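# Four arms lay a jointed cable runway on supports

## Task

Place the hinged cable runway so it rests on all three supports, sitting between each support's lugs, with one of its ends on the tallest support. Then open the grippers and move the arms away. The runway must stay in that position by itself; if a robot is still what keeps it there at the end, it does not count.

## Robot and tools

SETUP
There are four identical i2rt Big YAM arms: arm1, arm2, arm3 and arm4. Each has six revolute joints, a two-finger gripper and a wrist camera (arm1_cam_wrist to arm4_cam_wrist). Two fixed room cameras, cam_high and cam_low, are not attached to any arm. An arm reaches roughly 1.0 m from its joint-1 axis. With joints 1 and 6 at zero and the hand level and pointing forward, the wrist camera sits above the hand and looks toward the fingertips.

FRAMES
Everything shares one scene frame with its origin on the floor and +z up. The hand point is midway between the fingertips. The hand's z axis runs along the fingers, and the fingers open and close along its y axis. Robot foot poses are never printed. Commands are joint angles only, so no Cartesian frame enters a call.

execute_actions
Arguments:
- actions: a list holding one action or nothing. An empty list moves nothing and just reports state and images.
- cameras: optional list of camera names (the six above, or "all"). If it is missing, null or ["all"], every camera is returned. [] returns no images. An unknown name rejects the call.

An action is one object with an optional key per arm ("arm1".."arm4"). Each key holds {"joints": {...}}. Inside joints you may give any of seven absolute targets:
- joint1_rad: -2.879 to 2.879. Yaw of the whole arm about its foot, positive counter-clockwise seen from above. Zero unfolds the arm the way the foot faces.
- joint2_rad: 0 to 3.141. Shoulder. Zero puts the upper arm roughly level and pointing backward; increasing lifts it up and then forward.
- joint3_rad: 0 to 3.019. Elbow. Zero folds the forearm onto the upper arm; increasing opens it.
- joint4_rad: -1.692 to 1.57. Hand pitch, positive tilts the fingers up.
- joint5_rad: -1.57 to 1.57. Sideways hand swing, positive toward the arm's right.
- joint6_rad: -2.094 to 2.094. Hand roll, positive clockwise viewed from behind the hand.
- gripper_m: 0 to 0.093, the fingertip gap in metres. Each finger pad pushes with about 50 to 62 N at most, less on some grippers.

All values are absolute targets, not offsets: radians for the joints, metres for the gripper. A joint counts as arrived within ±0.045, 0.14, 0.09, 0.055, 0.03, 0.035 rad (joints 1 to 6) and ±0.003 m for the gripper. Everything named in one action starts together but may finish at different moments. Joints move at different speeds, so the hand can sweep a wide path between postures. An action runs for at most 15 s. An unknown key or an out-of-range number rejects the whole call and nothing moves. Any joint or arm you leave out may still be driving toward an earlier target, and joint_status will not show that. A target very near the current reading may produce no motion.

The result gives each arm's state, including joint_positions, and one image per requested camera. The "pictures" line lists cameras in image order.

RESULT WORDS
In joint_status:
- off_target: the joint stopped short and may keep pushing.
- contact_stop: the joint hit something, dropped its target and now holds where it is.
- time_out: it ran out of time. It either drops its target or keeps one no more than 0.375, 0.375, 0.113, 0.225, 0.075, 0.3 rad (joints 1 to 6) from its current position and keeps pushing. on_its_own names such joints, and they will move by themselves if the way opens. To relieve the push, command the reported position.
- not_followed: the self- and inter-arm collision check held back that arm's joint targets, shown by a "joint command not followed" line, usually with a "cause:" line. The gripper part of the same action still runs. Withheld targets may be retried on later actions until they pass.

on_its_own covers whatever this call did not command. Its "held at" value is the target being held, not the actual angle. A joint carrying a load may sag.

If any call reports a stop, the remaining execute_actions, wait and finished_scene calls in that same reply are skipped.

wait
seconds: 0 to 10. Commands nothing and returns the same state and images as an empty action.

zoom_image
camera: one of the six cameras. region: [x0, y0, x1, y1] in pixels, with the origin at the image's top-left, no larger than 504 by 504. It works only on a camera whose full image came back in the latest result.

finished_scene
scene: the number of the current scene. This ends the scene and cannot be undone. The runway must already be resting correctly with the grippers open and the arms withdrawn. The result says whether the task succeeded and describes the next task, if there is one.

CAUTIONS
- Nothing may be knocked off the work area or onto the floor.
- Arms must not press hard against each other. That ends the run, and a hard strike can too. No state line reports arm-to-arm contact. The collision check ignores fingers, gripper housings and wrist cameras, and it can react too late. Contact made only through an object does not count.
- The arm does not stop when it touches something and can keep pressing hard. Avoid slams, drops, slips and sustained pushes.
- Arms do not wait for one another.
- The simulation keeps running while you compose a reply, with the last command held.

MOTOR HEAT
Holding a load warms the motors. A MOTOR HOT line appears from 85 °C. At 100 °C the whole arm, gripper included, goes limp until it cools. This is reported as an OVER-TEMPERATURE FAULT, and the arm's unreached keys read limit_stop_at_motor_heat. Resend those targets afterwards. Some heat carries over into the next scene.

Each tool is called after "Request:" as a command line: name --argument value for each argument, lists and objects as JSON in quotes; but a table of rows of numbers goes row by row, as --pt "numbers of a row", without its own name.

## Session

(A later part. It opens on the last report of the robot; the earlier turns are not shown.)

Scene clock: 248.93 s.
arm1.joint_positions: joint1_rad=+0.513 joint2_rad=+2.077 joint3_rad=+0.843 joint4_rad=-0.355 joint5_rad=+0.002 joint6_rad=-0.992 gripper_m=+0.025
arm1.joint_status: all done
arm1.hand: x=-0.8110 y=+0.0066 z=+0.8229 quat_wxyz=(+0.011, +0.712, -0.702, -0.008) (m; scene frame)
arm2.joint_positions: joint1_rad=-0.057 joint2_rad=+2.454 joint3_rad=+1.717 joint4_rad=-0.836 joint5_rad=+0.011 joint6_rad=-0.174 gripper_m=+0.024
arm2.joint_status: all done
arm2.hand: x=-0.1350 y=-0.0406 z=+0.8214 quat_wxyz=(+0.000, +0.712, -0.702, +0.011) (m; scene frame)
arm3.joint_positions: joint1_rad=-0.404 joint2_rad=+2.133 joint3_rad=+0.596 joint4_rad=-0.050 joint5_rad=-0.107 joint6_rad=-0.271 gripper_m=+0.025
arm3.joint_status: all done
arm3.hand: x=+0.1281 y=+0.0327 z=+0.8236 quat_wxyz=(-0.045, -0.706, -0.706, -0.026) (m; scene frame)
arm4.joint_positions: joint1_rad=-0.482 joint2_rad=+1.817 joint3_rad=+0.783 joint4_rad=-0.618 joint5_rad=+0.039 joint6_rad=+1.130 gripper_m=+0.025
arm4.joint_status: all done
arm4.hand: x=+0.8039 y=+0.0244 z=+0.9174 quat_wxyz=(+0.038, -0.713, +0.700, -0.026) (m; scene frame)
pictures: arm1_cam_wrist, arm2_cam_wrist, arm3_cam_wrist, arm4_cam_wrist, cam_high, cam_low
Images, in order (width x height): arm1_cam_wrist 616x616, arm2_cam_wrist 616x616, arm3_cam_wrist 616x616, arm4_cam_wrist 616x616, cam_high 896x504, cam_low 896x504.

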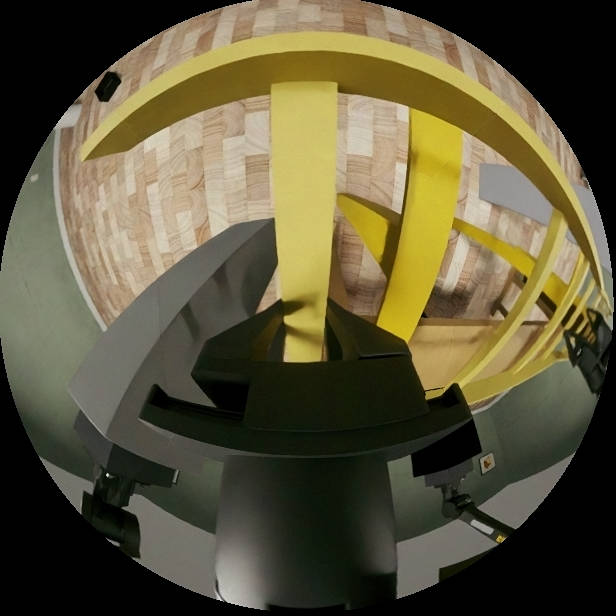

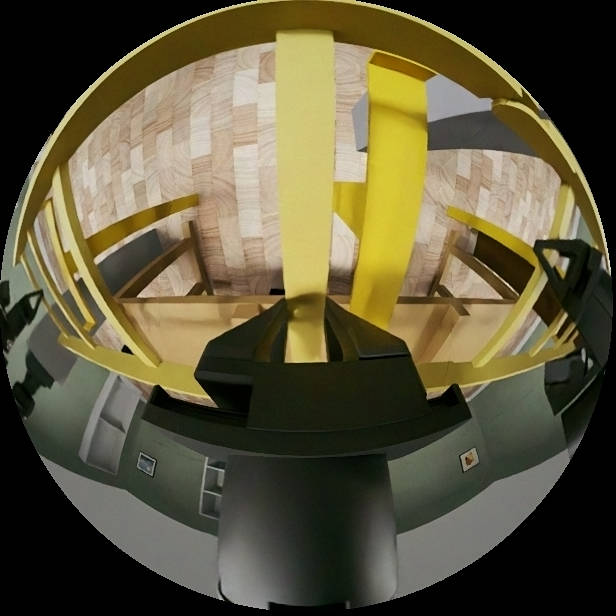

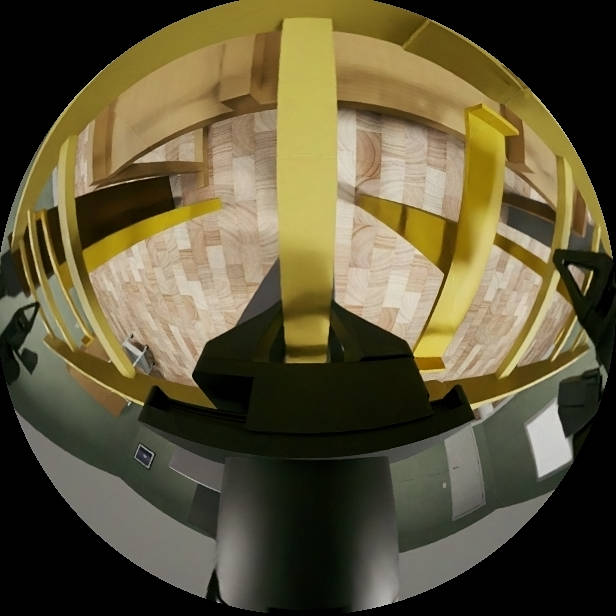

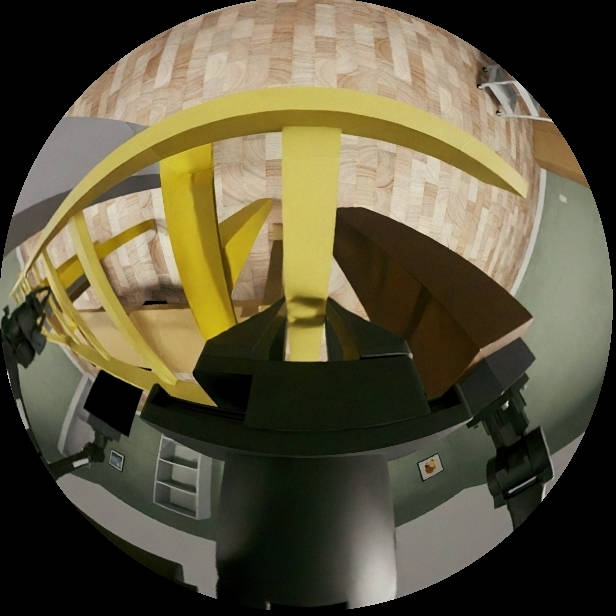

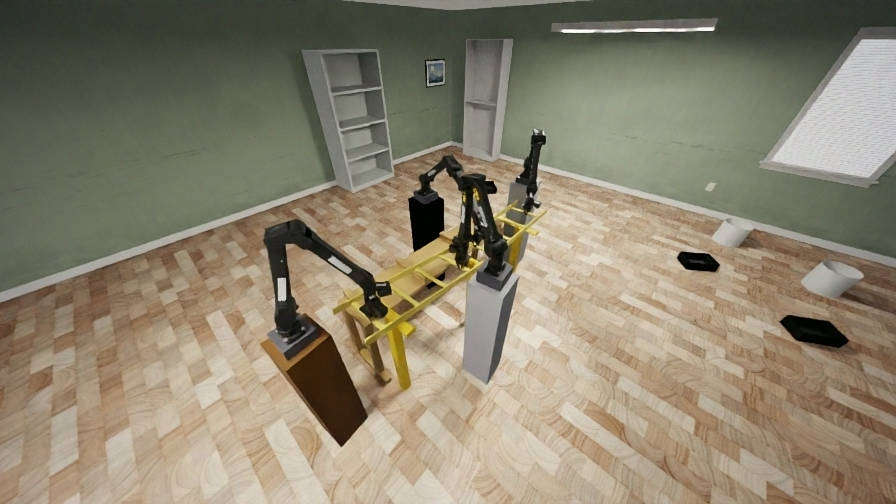

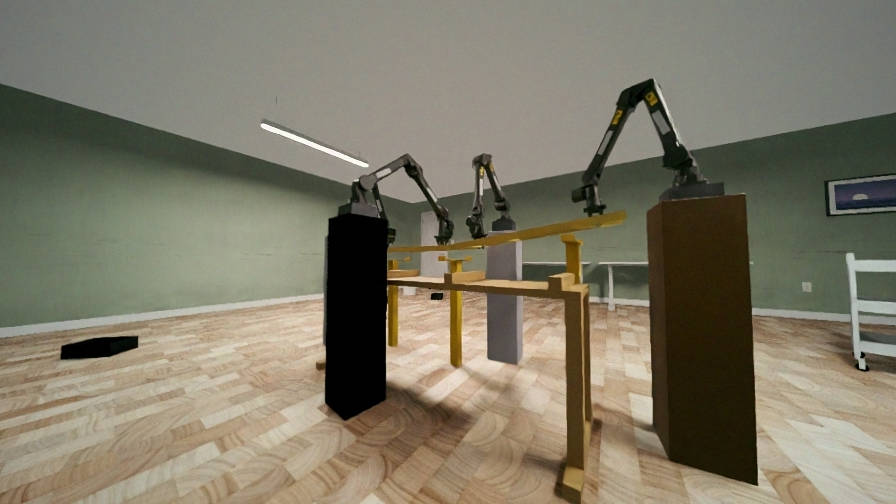

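Request:
execute_actions --actions '[{"arm1":{"joints":{"joint1_rad":0.535,"joint2_rad":2.093,"joint3_rad":0.92,"joint4_rad":-0.275,"joint6_rad":-0.945}},"arm2":{"joints":{"joint2_rad":2.454,"joint3_rad":1.882,"joint4_rad":-0.897}},"arm3":{"joints":{"joint1_rad":-0.415,"joint2_rad":2.095,"joint3_rad":0.598,"joint4_rad":0.066}},"arm4":{"joints":{"joint1_rad":-0.53,"joint2_rad":1.845,"joint3_rad":0.845,"joint4_rad":-0.565,"joint5_rad":0.052,"joint6_rad":1.05}}}]'

Scene clock: 272.90 s.
arm1.joint_positions: joint1_rad=+0.527 joint2_rad=+2.154 joint3_rad=+0.864 joint4_rad=-0.280 joint5_rad=-0.001 joint6_rad=-0.979 gripper_m=+0.025
arm1.joint_status: all done
arm1.hand: x=-0.8094 y=+0.0157 z=+0.7967 quat_wxyz=(+0.001, +0.712, -0.702, -0.007) (m; scene frame)
arm2.joint_positions: joint1_rad=-0.057 joint2_rad=+2.516 joint3_rad=+1.800 joint4_rad=-0.877 joint5_rad=+0.012 joint6_rad=-0.174 gripper_m=+0.024
arm2.joint_status: all done
arm2.hand: x=-0.1329 y=-0.0296 z=+0.8062 quat_wxyz=(+0.007, +0.712, -0.702, +0.017) (m; scene frame)
arm3.joint_positions: joint1_rad=-0.404 joint2_rad=+2.178 joint3_rad=+0.579 joint4_rad=+0.013 joint5_rad=-0.099 joint6_rad=-0.273 gripper_m=+0.025
arm3.joint_status: all done
arm3.hand: x=+0.1296 y=+0.0433 z=+0.8113 quat_wxyz=(-0.042, -0.706, -0.707, -0.023) (m; scene frame)
arm4.joint_positions: joint1_rad=-0.514 joint2_rad=+1.892 joint3_rad=+0.796 joint4_rad=-0.565 joint5_rad=+0.043 joint6_rad=+1.094 gripper_m=+0.025
arm4.joint_status: joint6_rad time_out (moved -0.036 of -0.080); the others done
arm4.on_its_own: joint6_rad reads +1.094 and still pushes toward +1.050 since a time_out
arm4.hand: x=+0.8072 y=+0.0366 z=+0.8933 quat_wxyz=(+0.040, -0.714, +0.698, -0.031) (m; scene frame)
pictures: arm1_cam_wrist, arm2_cam_wrist, arm3_cam_wrist, arm4_cam_wrist, cam_high, cam_low
Images, in order (width x height): arm1_cam_wrist 616x616, arm2_cam_wrist 616x616, arm3_cam_wrist 616x616, arm4_cam_wrist 616x616, cam_high 896x504, cam_low 896x504.

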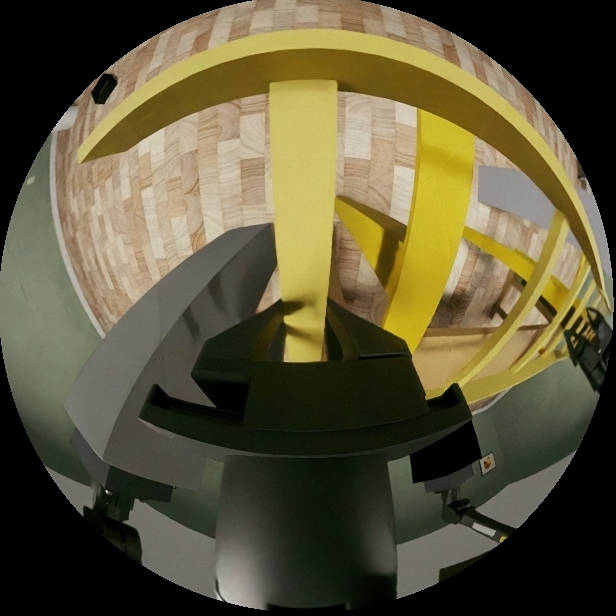

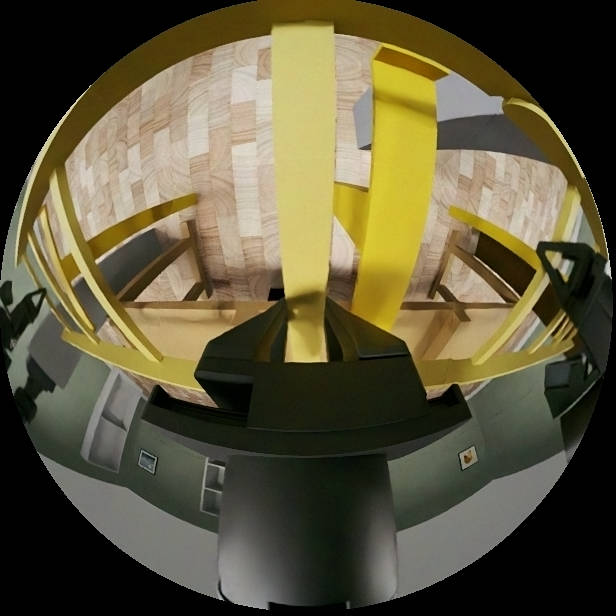

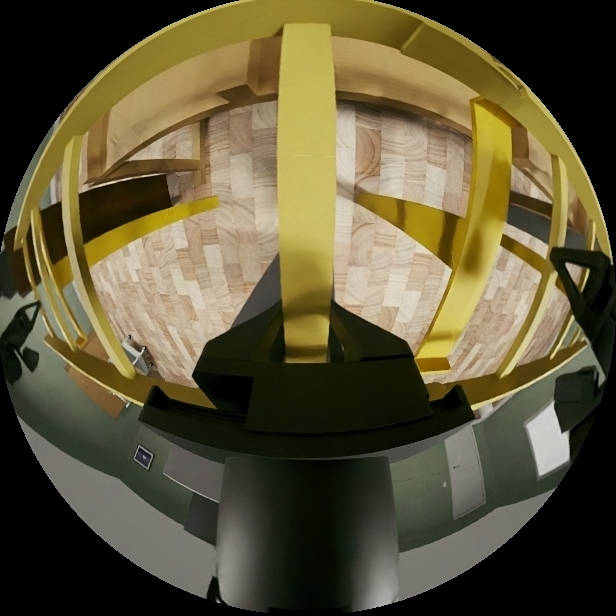

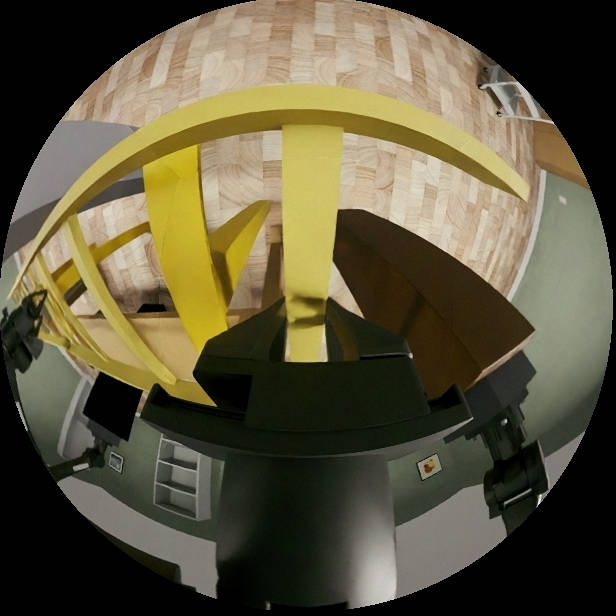

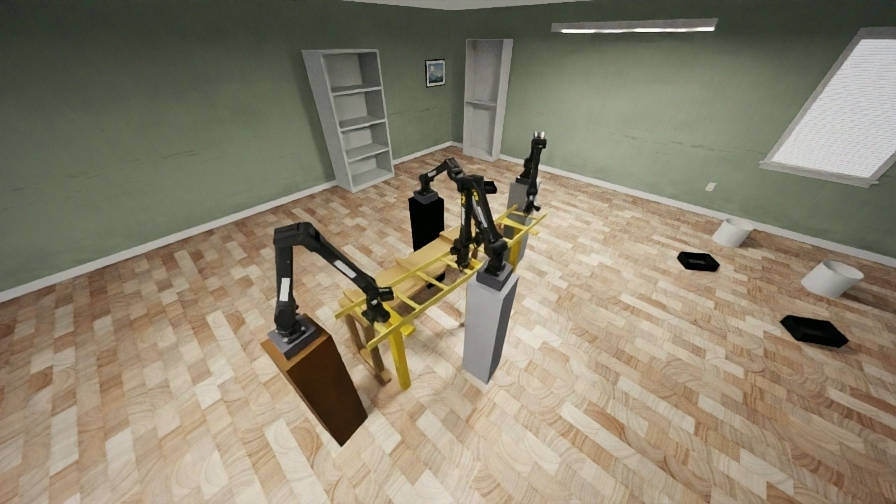

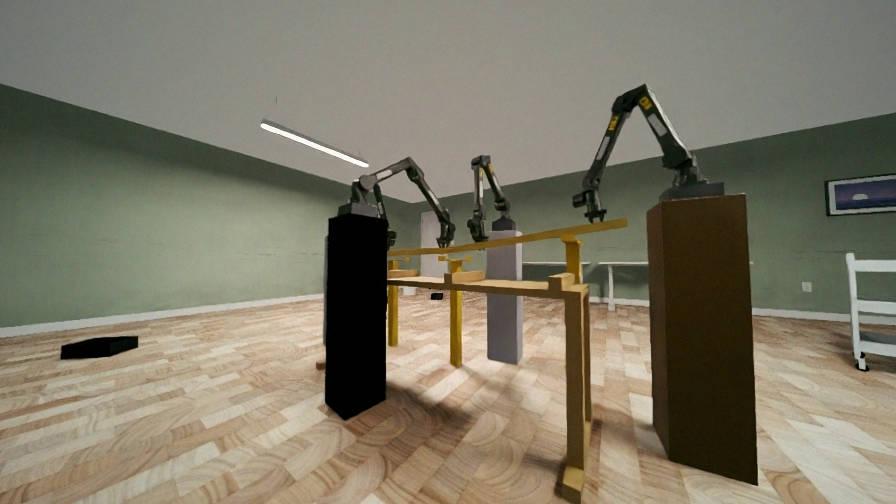

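Request:
zoom_image --camera "arm2_cam_wrist" --region '[340, 20, 500, 120]'

Request:
zoom_image --camera "arm3_cam_wrist" --region '[430, 50, 590, 170]'

Request:
zoom_image --camera "arm1_cam_wrist" --region '[380, 60, 520, 180]'

Request:
zoom_image --camera "arm4_cam_wrist" --region '[100, 100, 260, 220]'

Request:
zoom_image --camera "cam_low" --region '[385, 210, 605, 280]'

Request:
zoom_image --camera "cam_high" --region '[330, 270, 450, 360]'

Request:
zoom_image --camera "cam_high" --region '[480, 195, 560, 255]'

Region (340, 20, 500, 120) of arm2_cam_wrist's 616x616 image, scaled by 3.150, with more detail than that image has; it fills the top 315 rows of this view, and the rest is white.

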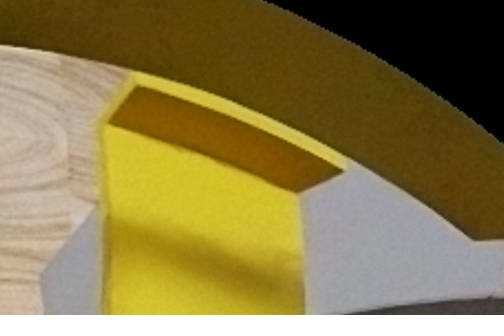

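Region (430, 50, 590, 170) of arm3_cam_wrist's 616x616 image, scaled by 3.150, with more detail than that image has; it fills the top 378 rows of this view, and the rest is white.

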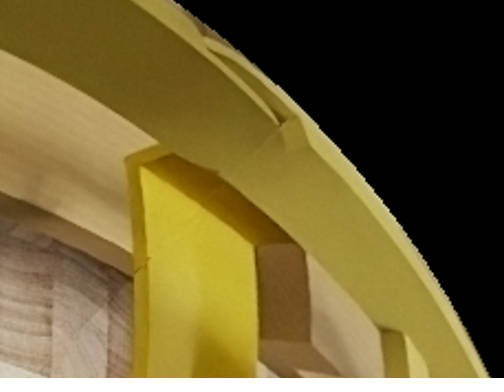

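Region (380, 60, 520, 180) of arm1_cam_wrist's 616x616 image, scaled by 3.600, with more detail than that image has; it fills the top 432 rows of this view, and the rest is white.

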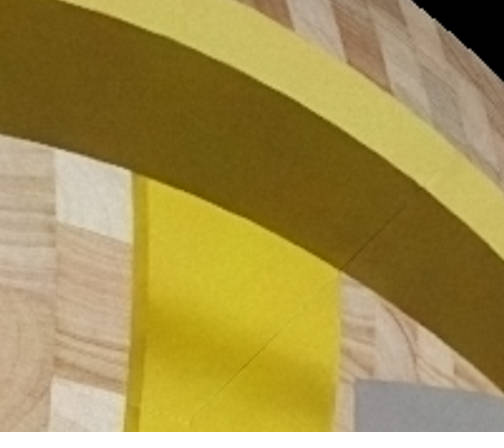

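Region (100, 100, 260, 220) of arm4_cam_wrist's 616x616 image, scaled by 3.150, with more detail than that image has; it fills the top 378 rows of this view, and the rest is white.

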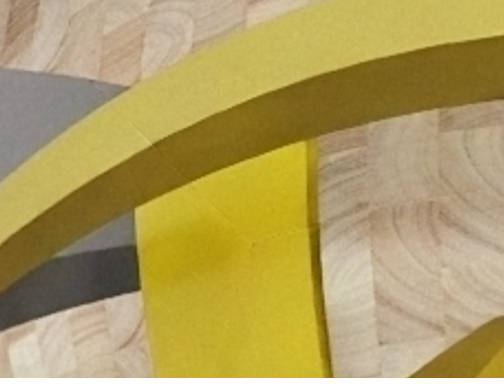

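Region (385, 210, 605, 280) of cam_low's 896x504 image, scaled by 2.291, with more detail than that image has; it fills the top 160 rows of this view, and the rest is white.

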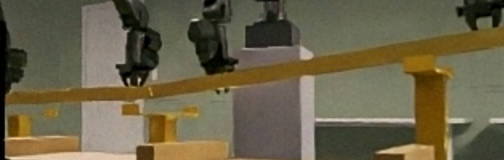

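Region (330, 270, 450, 360) of cam_high's 896x504 image, scaled by 4.200, with more detail than that image has; it fills the top 378 rows of this view, and the rest is white.

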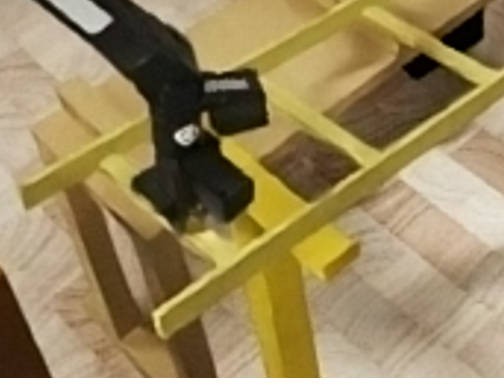

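Region (480, 195, 560, 255) of cam_high's 896x504 image, scaled by 6.300, with more detail than that image has; it fills the top 378 rows of this view, and the rest is white.

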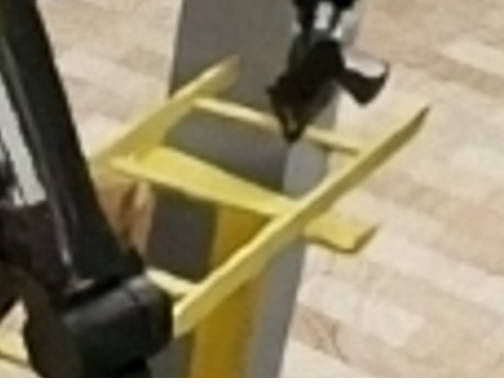

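Request:
zoom_image --camera "arm2_cam_wrist" --region '[10, 170, 170, 370]'

Request:
zoom_image --camera "arm3_cam_wrist" --region '[10, 170, 170, 390]'

Request:
zoom_image --camera "cam_low" --region '[540, 215, 620, 265]'

Region (10, 170, 170, 370) of arm2_cam_wrist's 616x616 image, scaled by 2.520, with more detail than that image has; it fills the left 403 columns of this view, and the rest is white.

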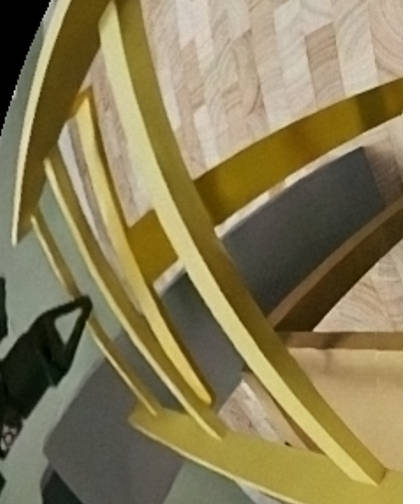

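Region (10, 170, 170, 390) of arm3_cam_wrist's 616x616 image, scaled by 2.291, with more detail than that image has; it fills the left 367 columns of this view, and the rest is white.

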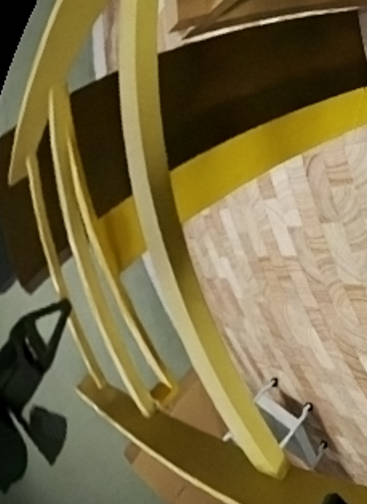

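Region (540, 215, 620, 265) of cam_low's 896x504 image, scaled by 6.300, with more detail than that image has; it fills the top 315 rows of this view, and the rest is white.

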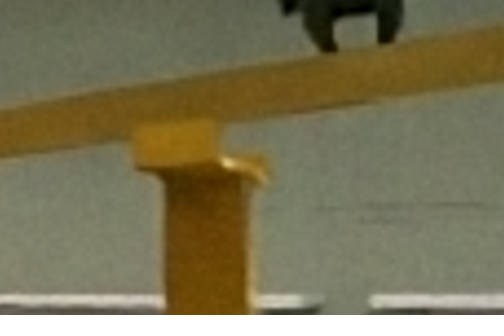

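Request:
execute_actions --actions '[{"arm1":{"joints":{"joint1_rad":0.512,"joint2_rad":2.085,"joint3_rad":0.89,"joint6_rad":-0.98}},"arm2":{"joints":{"joint2_rad":2.41,"joint3_rad":1.77,"joint4_rad":-0.86}},"arm3":{"joints":{"joint2_rad":2.085,"joint3_rad":0.64,"joint4_rad":-0.02}},"arm4":{"joints":{"joint1_rad":-0.46,"joint2_rad":1.81,"joint3_rad":0.765,"joint4_rad":-0.55,"joint5_rad":0.04,"joint6_rad":1.14}}}]'

Scene clock: 296.77 s.
arm1.joint_positions: joint1_rad=+0.525 joint2_rad=+2.154 joint3_rad=+0.864 joint4_rad=-0.278 joint5_rad=-0.004 joint6_rad=-0.984 gripper_m=+0.025
arm1.joint_status: all done
arm1.hand: x=-0.8089 y=+0.0157 z=+0.7966 quat_wxyz=(+0.000, +0.714, -0.701, -0.009) (m; scene frame)
arm2.joint_positions: joint1_rad=-0.057 joint2_rad=+2.509 joint3_rad=+1.771 joint4_rad=-0.843 joint5_rad=+0.013 joint6_rad=-0.171 gripper_m=+0.024
arm2.joint_status: all done
arm2.hand: x=-0.1334 y=-0.0333 z=+0.8028 quat_wxyz=(+0.002, +0.711, -0.703, +0.014) (m; scene frame)
arm3.joint_positions: joint1_rad=-0.404 joint2_rad=+2.178 joint3_rad=+0.601 joint4_rad=-0.029 joint5_rad=-0.105 joint6_rad=-0.268 gripper_m=+0.025
arm3.joint_status: all done
arm3.hand: x=+0.1297 y=+0.0398 z=+0.8114 quat_wxyz=(-0.040, -0.707, -0.705, -0.034) (m; scene frame)
arm4.joint_positions: joint1_rad=-0.480 joint2_rad=+1.868 joint3_rad=+0.768 joint4_rad=-0.542 joint5_rad=+0.060 joint6_rad=+1.138 gripper_m=+0.024
arm4.joint_status: all done
arm4.hand: x=+0.8070 y=+0.0262 z=+0.8965 quat_wxyz=(+0.046, -0.711, +0.702, -0.018) (m; scene frame)
pictures: arm1_cam_wrist, arm2_cam_wrist, arm3_cam_wrist, arm4_cam_wrist, cam_high, cam_low
Images, in order (width x height): arm1_cam_wrist 616x616, arm2_cam_wrist 616x616, arm3_cam_wrist 616x616, arm4_cam_wrist 616x616, cam_high 896x504, cam_low 896x504.

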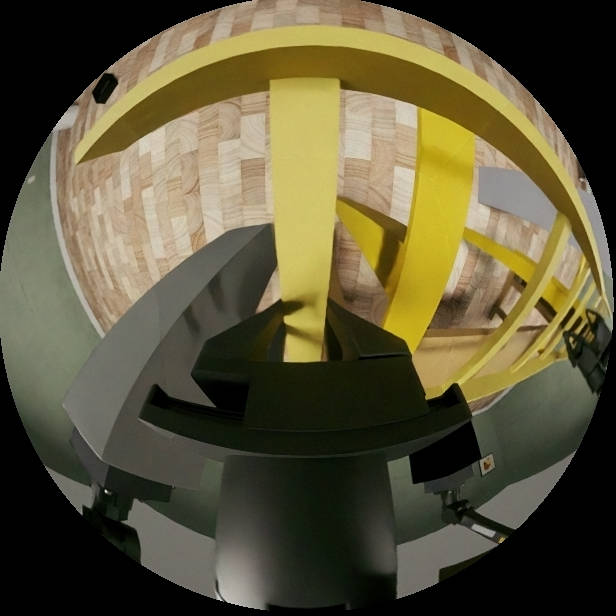

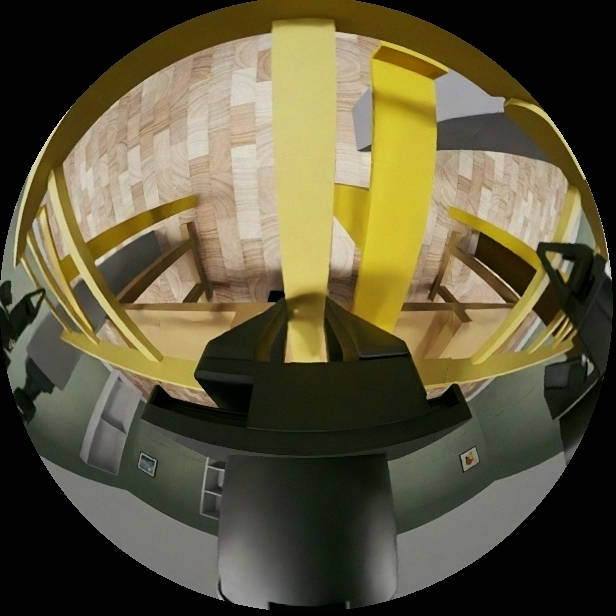

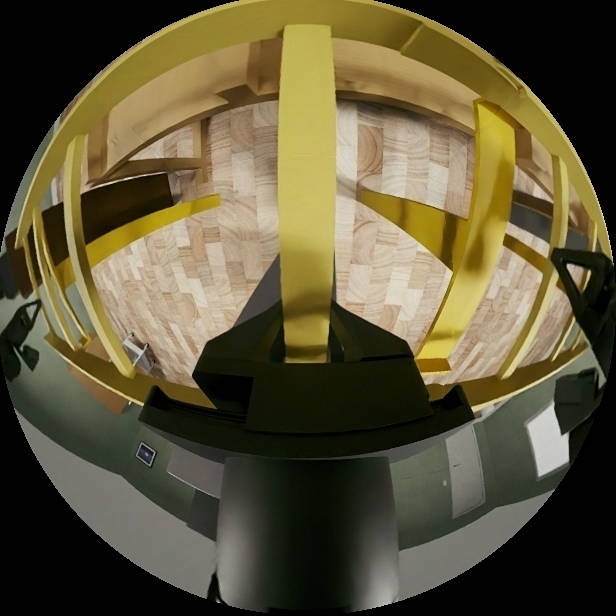

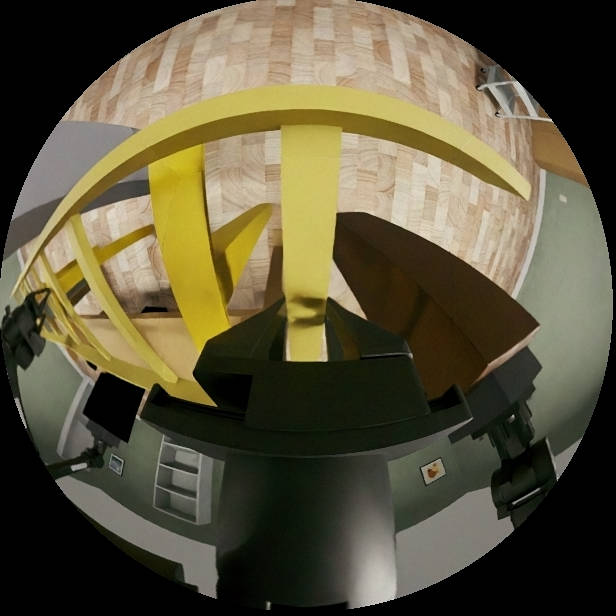

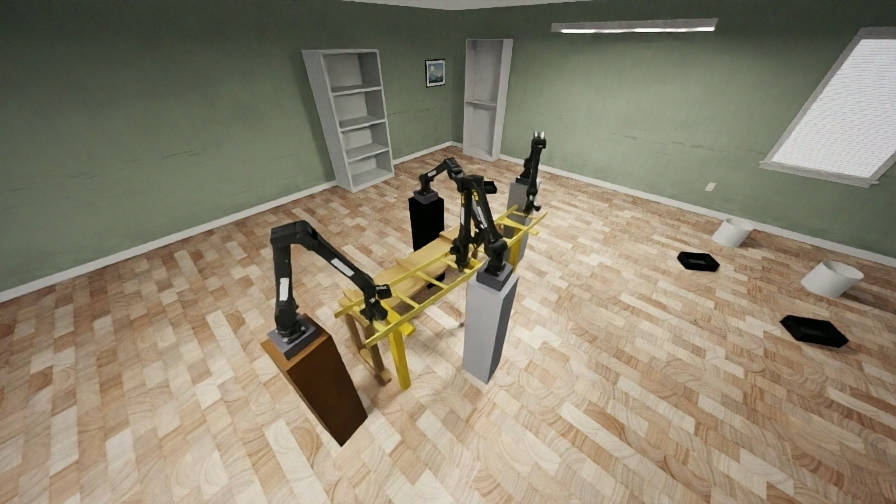

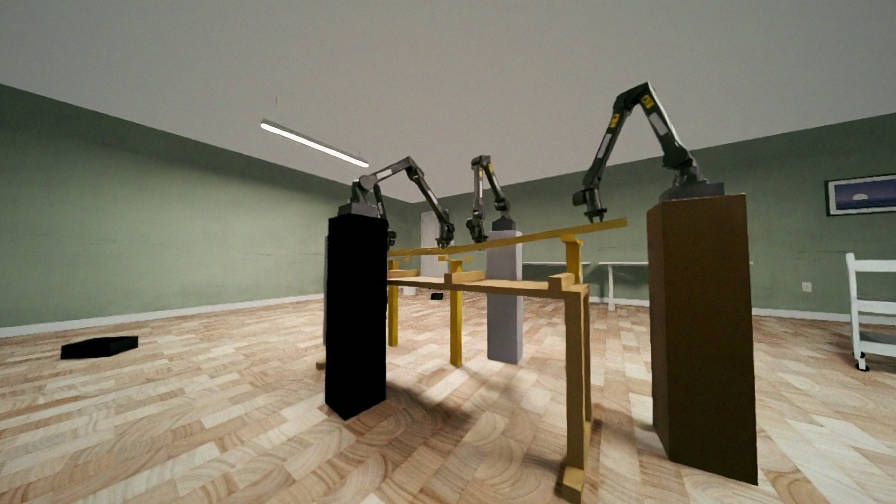

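Request:
execute_actions --actions '[{"arm1":{"joints":{"joint1_rad":0.505,"joint2_rad":2.158,"joint3_rad":0.92,"joint4_rad":-0.22}},"arm2":{"joints":{"joint2_rad":2.50,"joint3_rad":1.865,"joint4_rad":-0.81}},"arm3":{"joints":{"joint2_rad":2.188,"joint3_rad":0.667,"joint4_rad":0.07}},"arm4":{"joints":{"joint2_rad":1.897,"joint3_rad":0.80,"joint4_rad":-0.47}}}]'

Scene clock: 302.50 s.
arm1.joint_positions: joint1_rad=+0.525 joint2_rad=+2.191 joint3_rad=+0.871 joint4_rad=-0.245 joint5_rad=-0.008 joint6_rad=-0.975 gripper_m=+0.025
arm1.joint_status: all done
arm1.hand: x=-0.8098 y=+0.0160 z=+0.7836 quat_wxyz=(-0.002, +0.710, -0.704, -0.010) (m; scene frame)
arm2.joint_positions: joint1_rad=-0.057 joint2_rad=+2.536 joint3_rad=+1.779 joint4_rad=-0.821 joint5_rad=+0.011 joint6_rad=-0.170 gripper_m=+0.024
arm2.joint_status: all done
arm2.hand: x=-0.1337 y=-0.0335 z=+0.7875 quat_wxyz=(+0.002, +0.711, -0.703, +0.013) (m; scene frame)
arm3.joint_positions: joint1_rad=-0.404 joint2_rad=+2.262 joint3_rad=+0.626 joint4_rad=+0.039 joint5_rad=-0.107 joint6_rad=-0.270 gripper_m=+0.025
arm3.joint_status: all done
arm3.hand: x=+0.1294 y=+0.0383 z=+0.7884 quat_wxyz=(-0.042, -0.707, -0.706, -0.030) (m; scene frame)
arm4.joint_positions: joint1_rad=-0.480 joint2_rad=+1.934 joint3_rad=+0.771 joint4_rad=-0.474 joint5_rad=+0.067 joint6_rad=+1.138 gripper_m=+0.024
arm4.joint_status: all done
arm4.hand: x=+0.8063 y=+0.0282 z=+0.8738 quat_wxyz=(+0.049, -0.711, +0.702, -0.015) (m; scene frame)
pictures: arm1_cam_wrist, arm2_cam_wrist, arm3_cam_wrist, arm4_cam_wrist, cam_high, cam_low
Images, in order (width x height): arm1_cam_wrist 616x616, arm2_cam_wrist 616x616, arm3_cam_wrist 616x616, arm4_cam_wrist 616x616, cam_high 896x504, cam_low 896x504.

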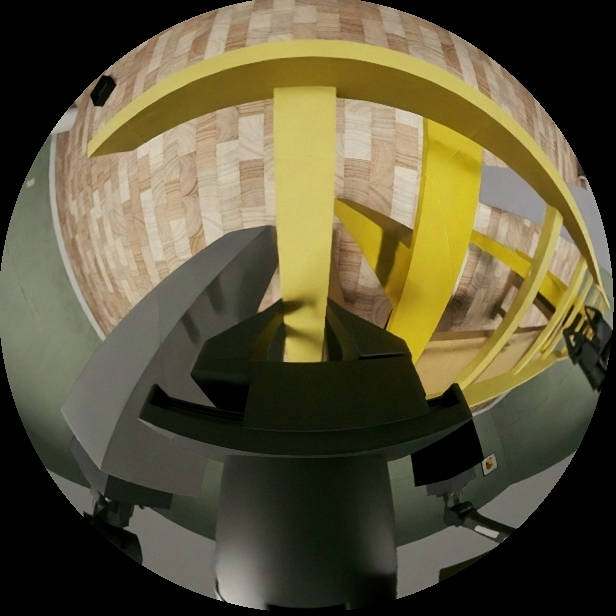

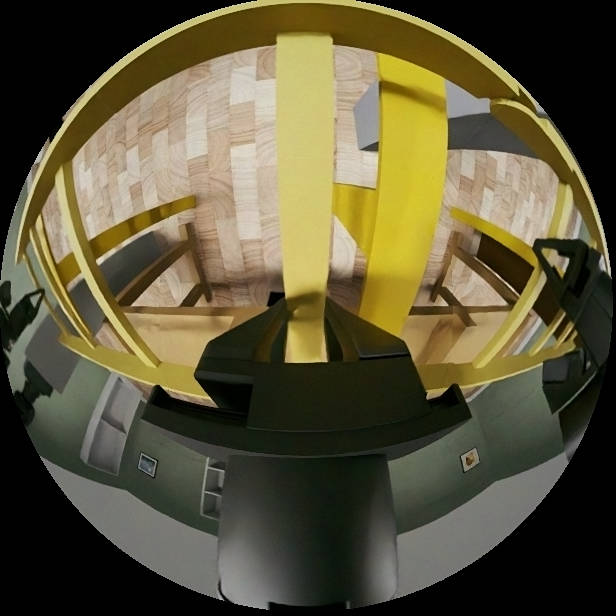

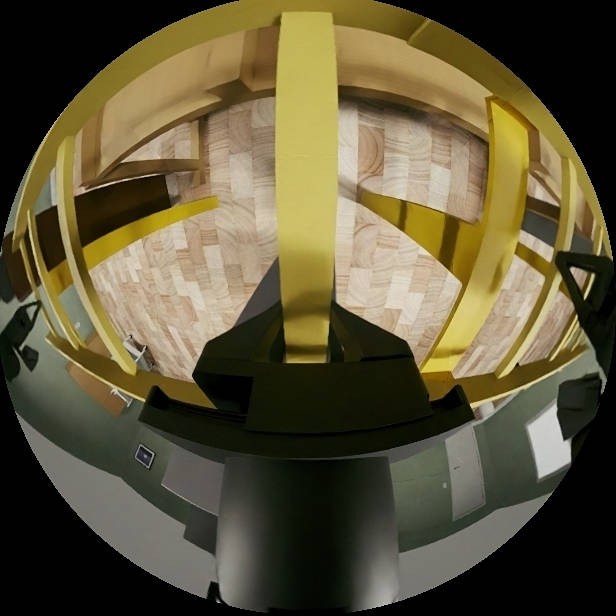

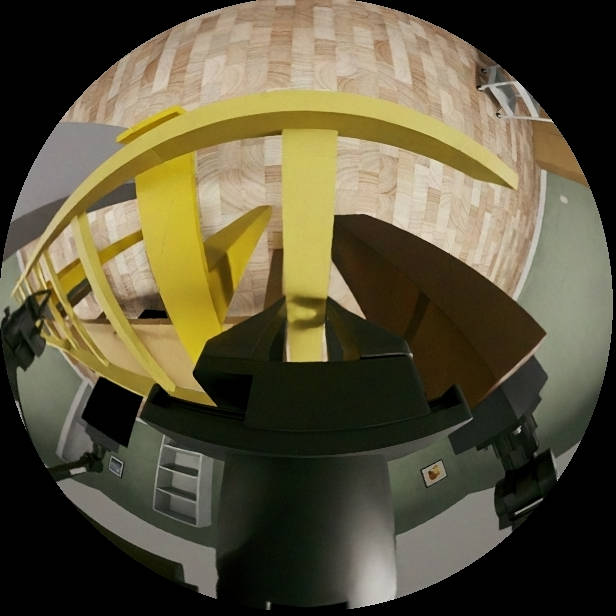

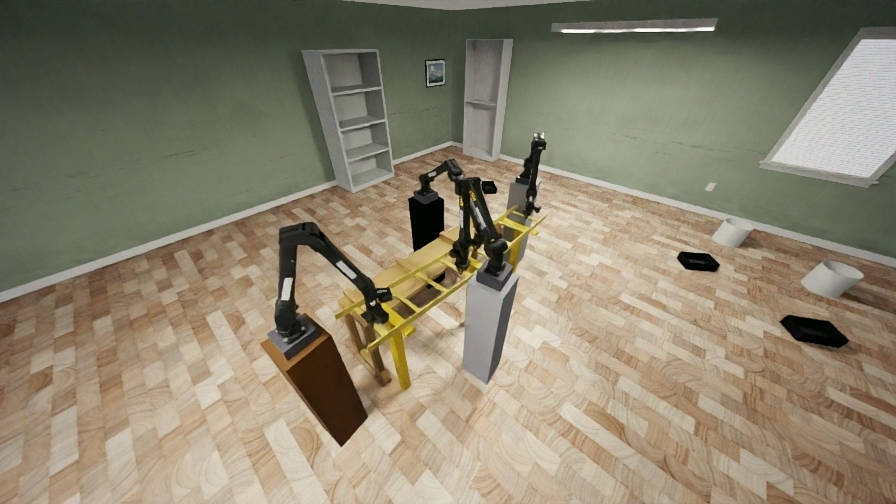

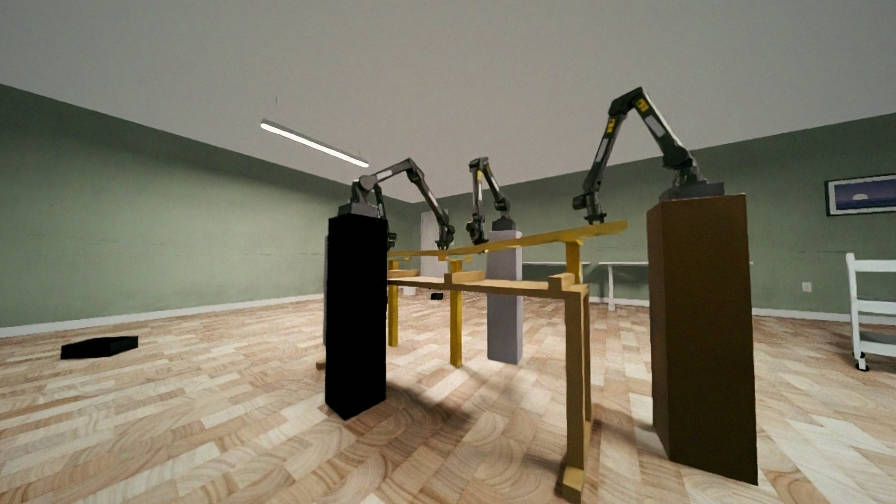

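Request:
zoom_image --camera "cam_low" --region '[385, 215, 505, 285]'

Request:
zoom_image --camera "cam_low" --region '[520, 205, 640, 275]'

Request:
zoom_image --camera "arm2_cam_wrist" --region '[340, 0, 540, 130]'

Request:
zoom_image --camera "cam_high" --region '[340, 270, 460, 360]'

Request:
zoom_image --camera "arm3_cam_wrist" --region '[400, 20, 600, 400]'

Region (385, 215, 505, 285) of cam_low's 896x504 image, scaled by 4.200, with more detail than that image has; it fills the top 294 rows of this view, and the rest is white.

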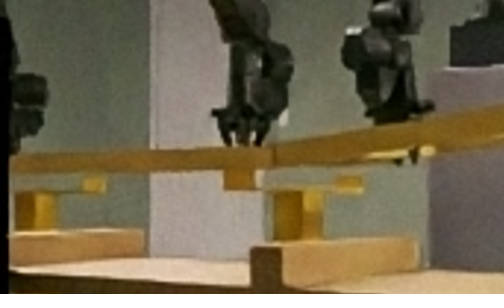

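Region (520, 205, 640, 275) of cam_low's 896x504 image, scaled by 4.200, with more detail than that image has; it fills the top 294 rows of this view, and the rest is white.

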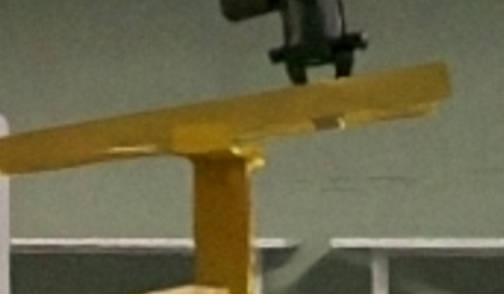

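Region (340, 0, 540, 130) of arm2_cam_wrist's 616x616 image, scaled by 2.520, with more detail than that image has; it fills the top 328 rows of this view, and the rest is white.

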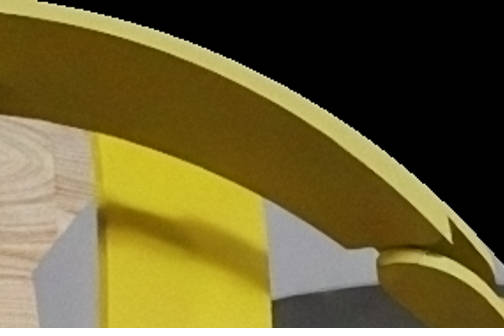

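Region (340, 270, 460, 360) of cam_high's 896x504 image, scaled by 4.200, with more detail than that image has; it fills the top 378 rows of this view, and the rest is white.

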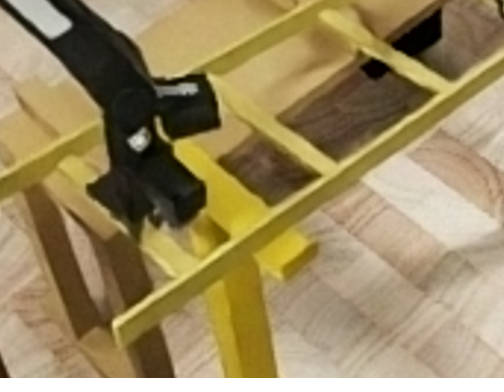

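Region (400, 20, 600, 400) of arm3_cam_wrist's 616x616 image, scaled by 1.326, with more detail than that image has; it fills the left 265 columns of this view, and the rest is white.

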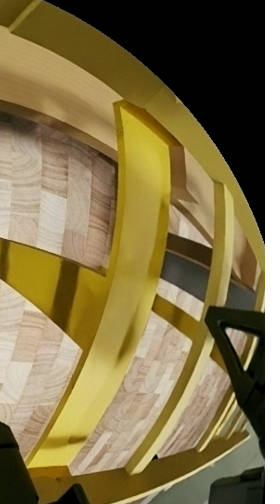

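Request:
zoom_image --camera "arm3_cam_wrist" --region '[470, 70, 560, 160]'

Request:
zoom_image --camera "cam_low" --region '[425, 240, 485, 270]'

Request:
zoom_image --camera "arm4_cam_wrist" --region '[10, 90, 230, 400]'

Request:
zoom_image --camera "arm1_cam_wrist" --region '[400, 90, 616, 410]'

Region (470, 70, 560, 160) of arm3_cam_wrist's 616x616 image, scaled by 5.600, with more detail than that image has.

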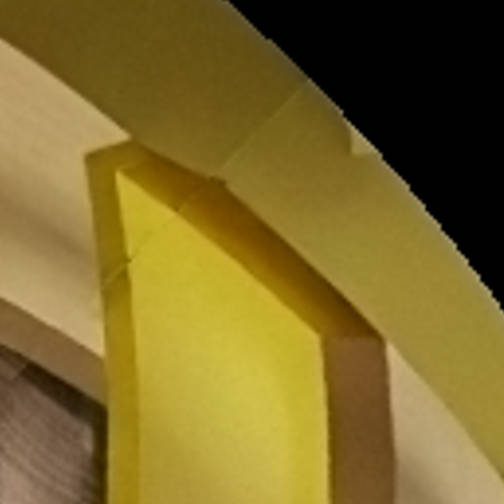

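Region (425, 240, 485, 270) of cam_low's 896x504 image, scaled by 8.400, with more detail than that image has.

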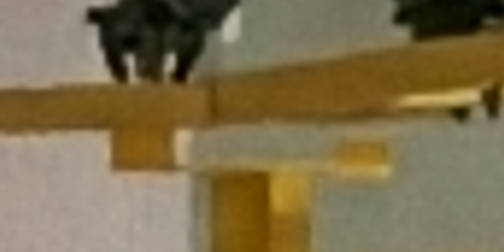

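Region (10, 90, 230, 400) of arm4_cam_wrist's 616x616 image, scaled by 1.626, with more detail than that image has; it fills the left 358 columns of this view, and the rest is white.

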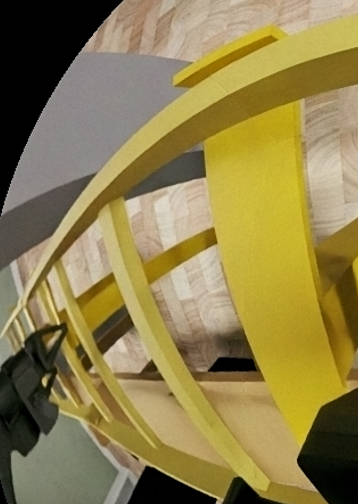

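Region (400, 90, 616, 410) of arm1_cam_wrist's 616x616 image, scaled by 1.575, with more detail than that image has; it fills the left 340 columns of this view, and the rest is white.

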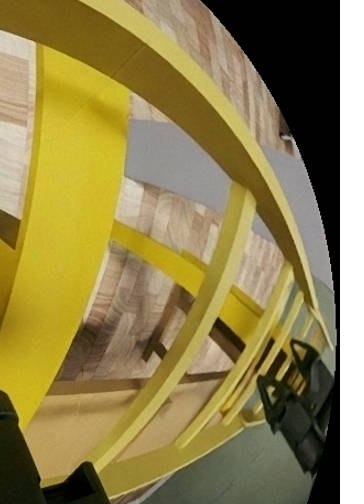

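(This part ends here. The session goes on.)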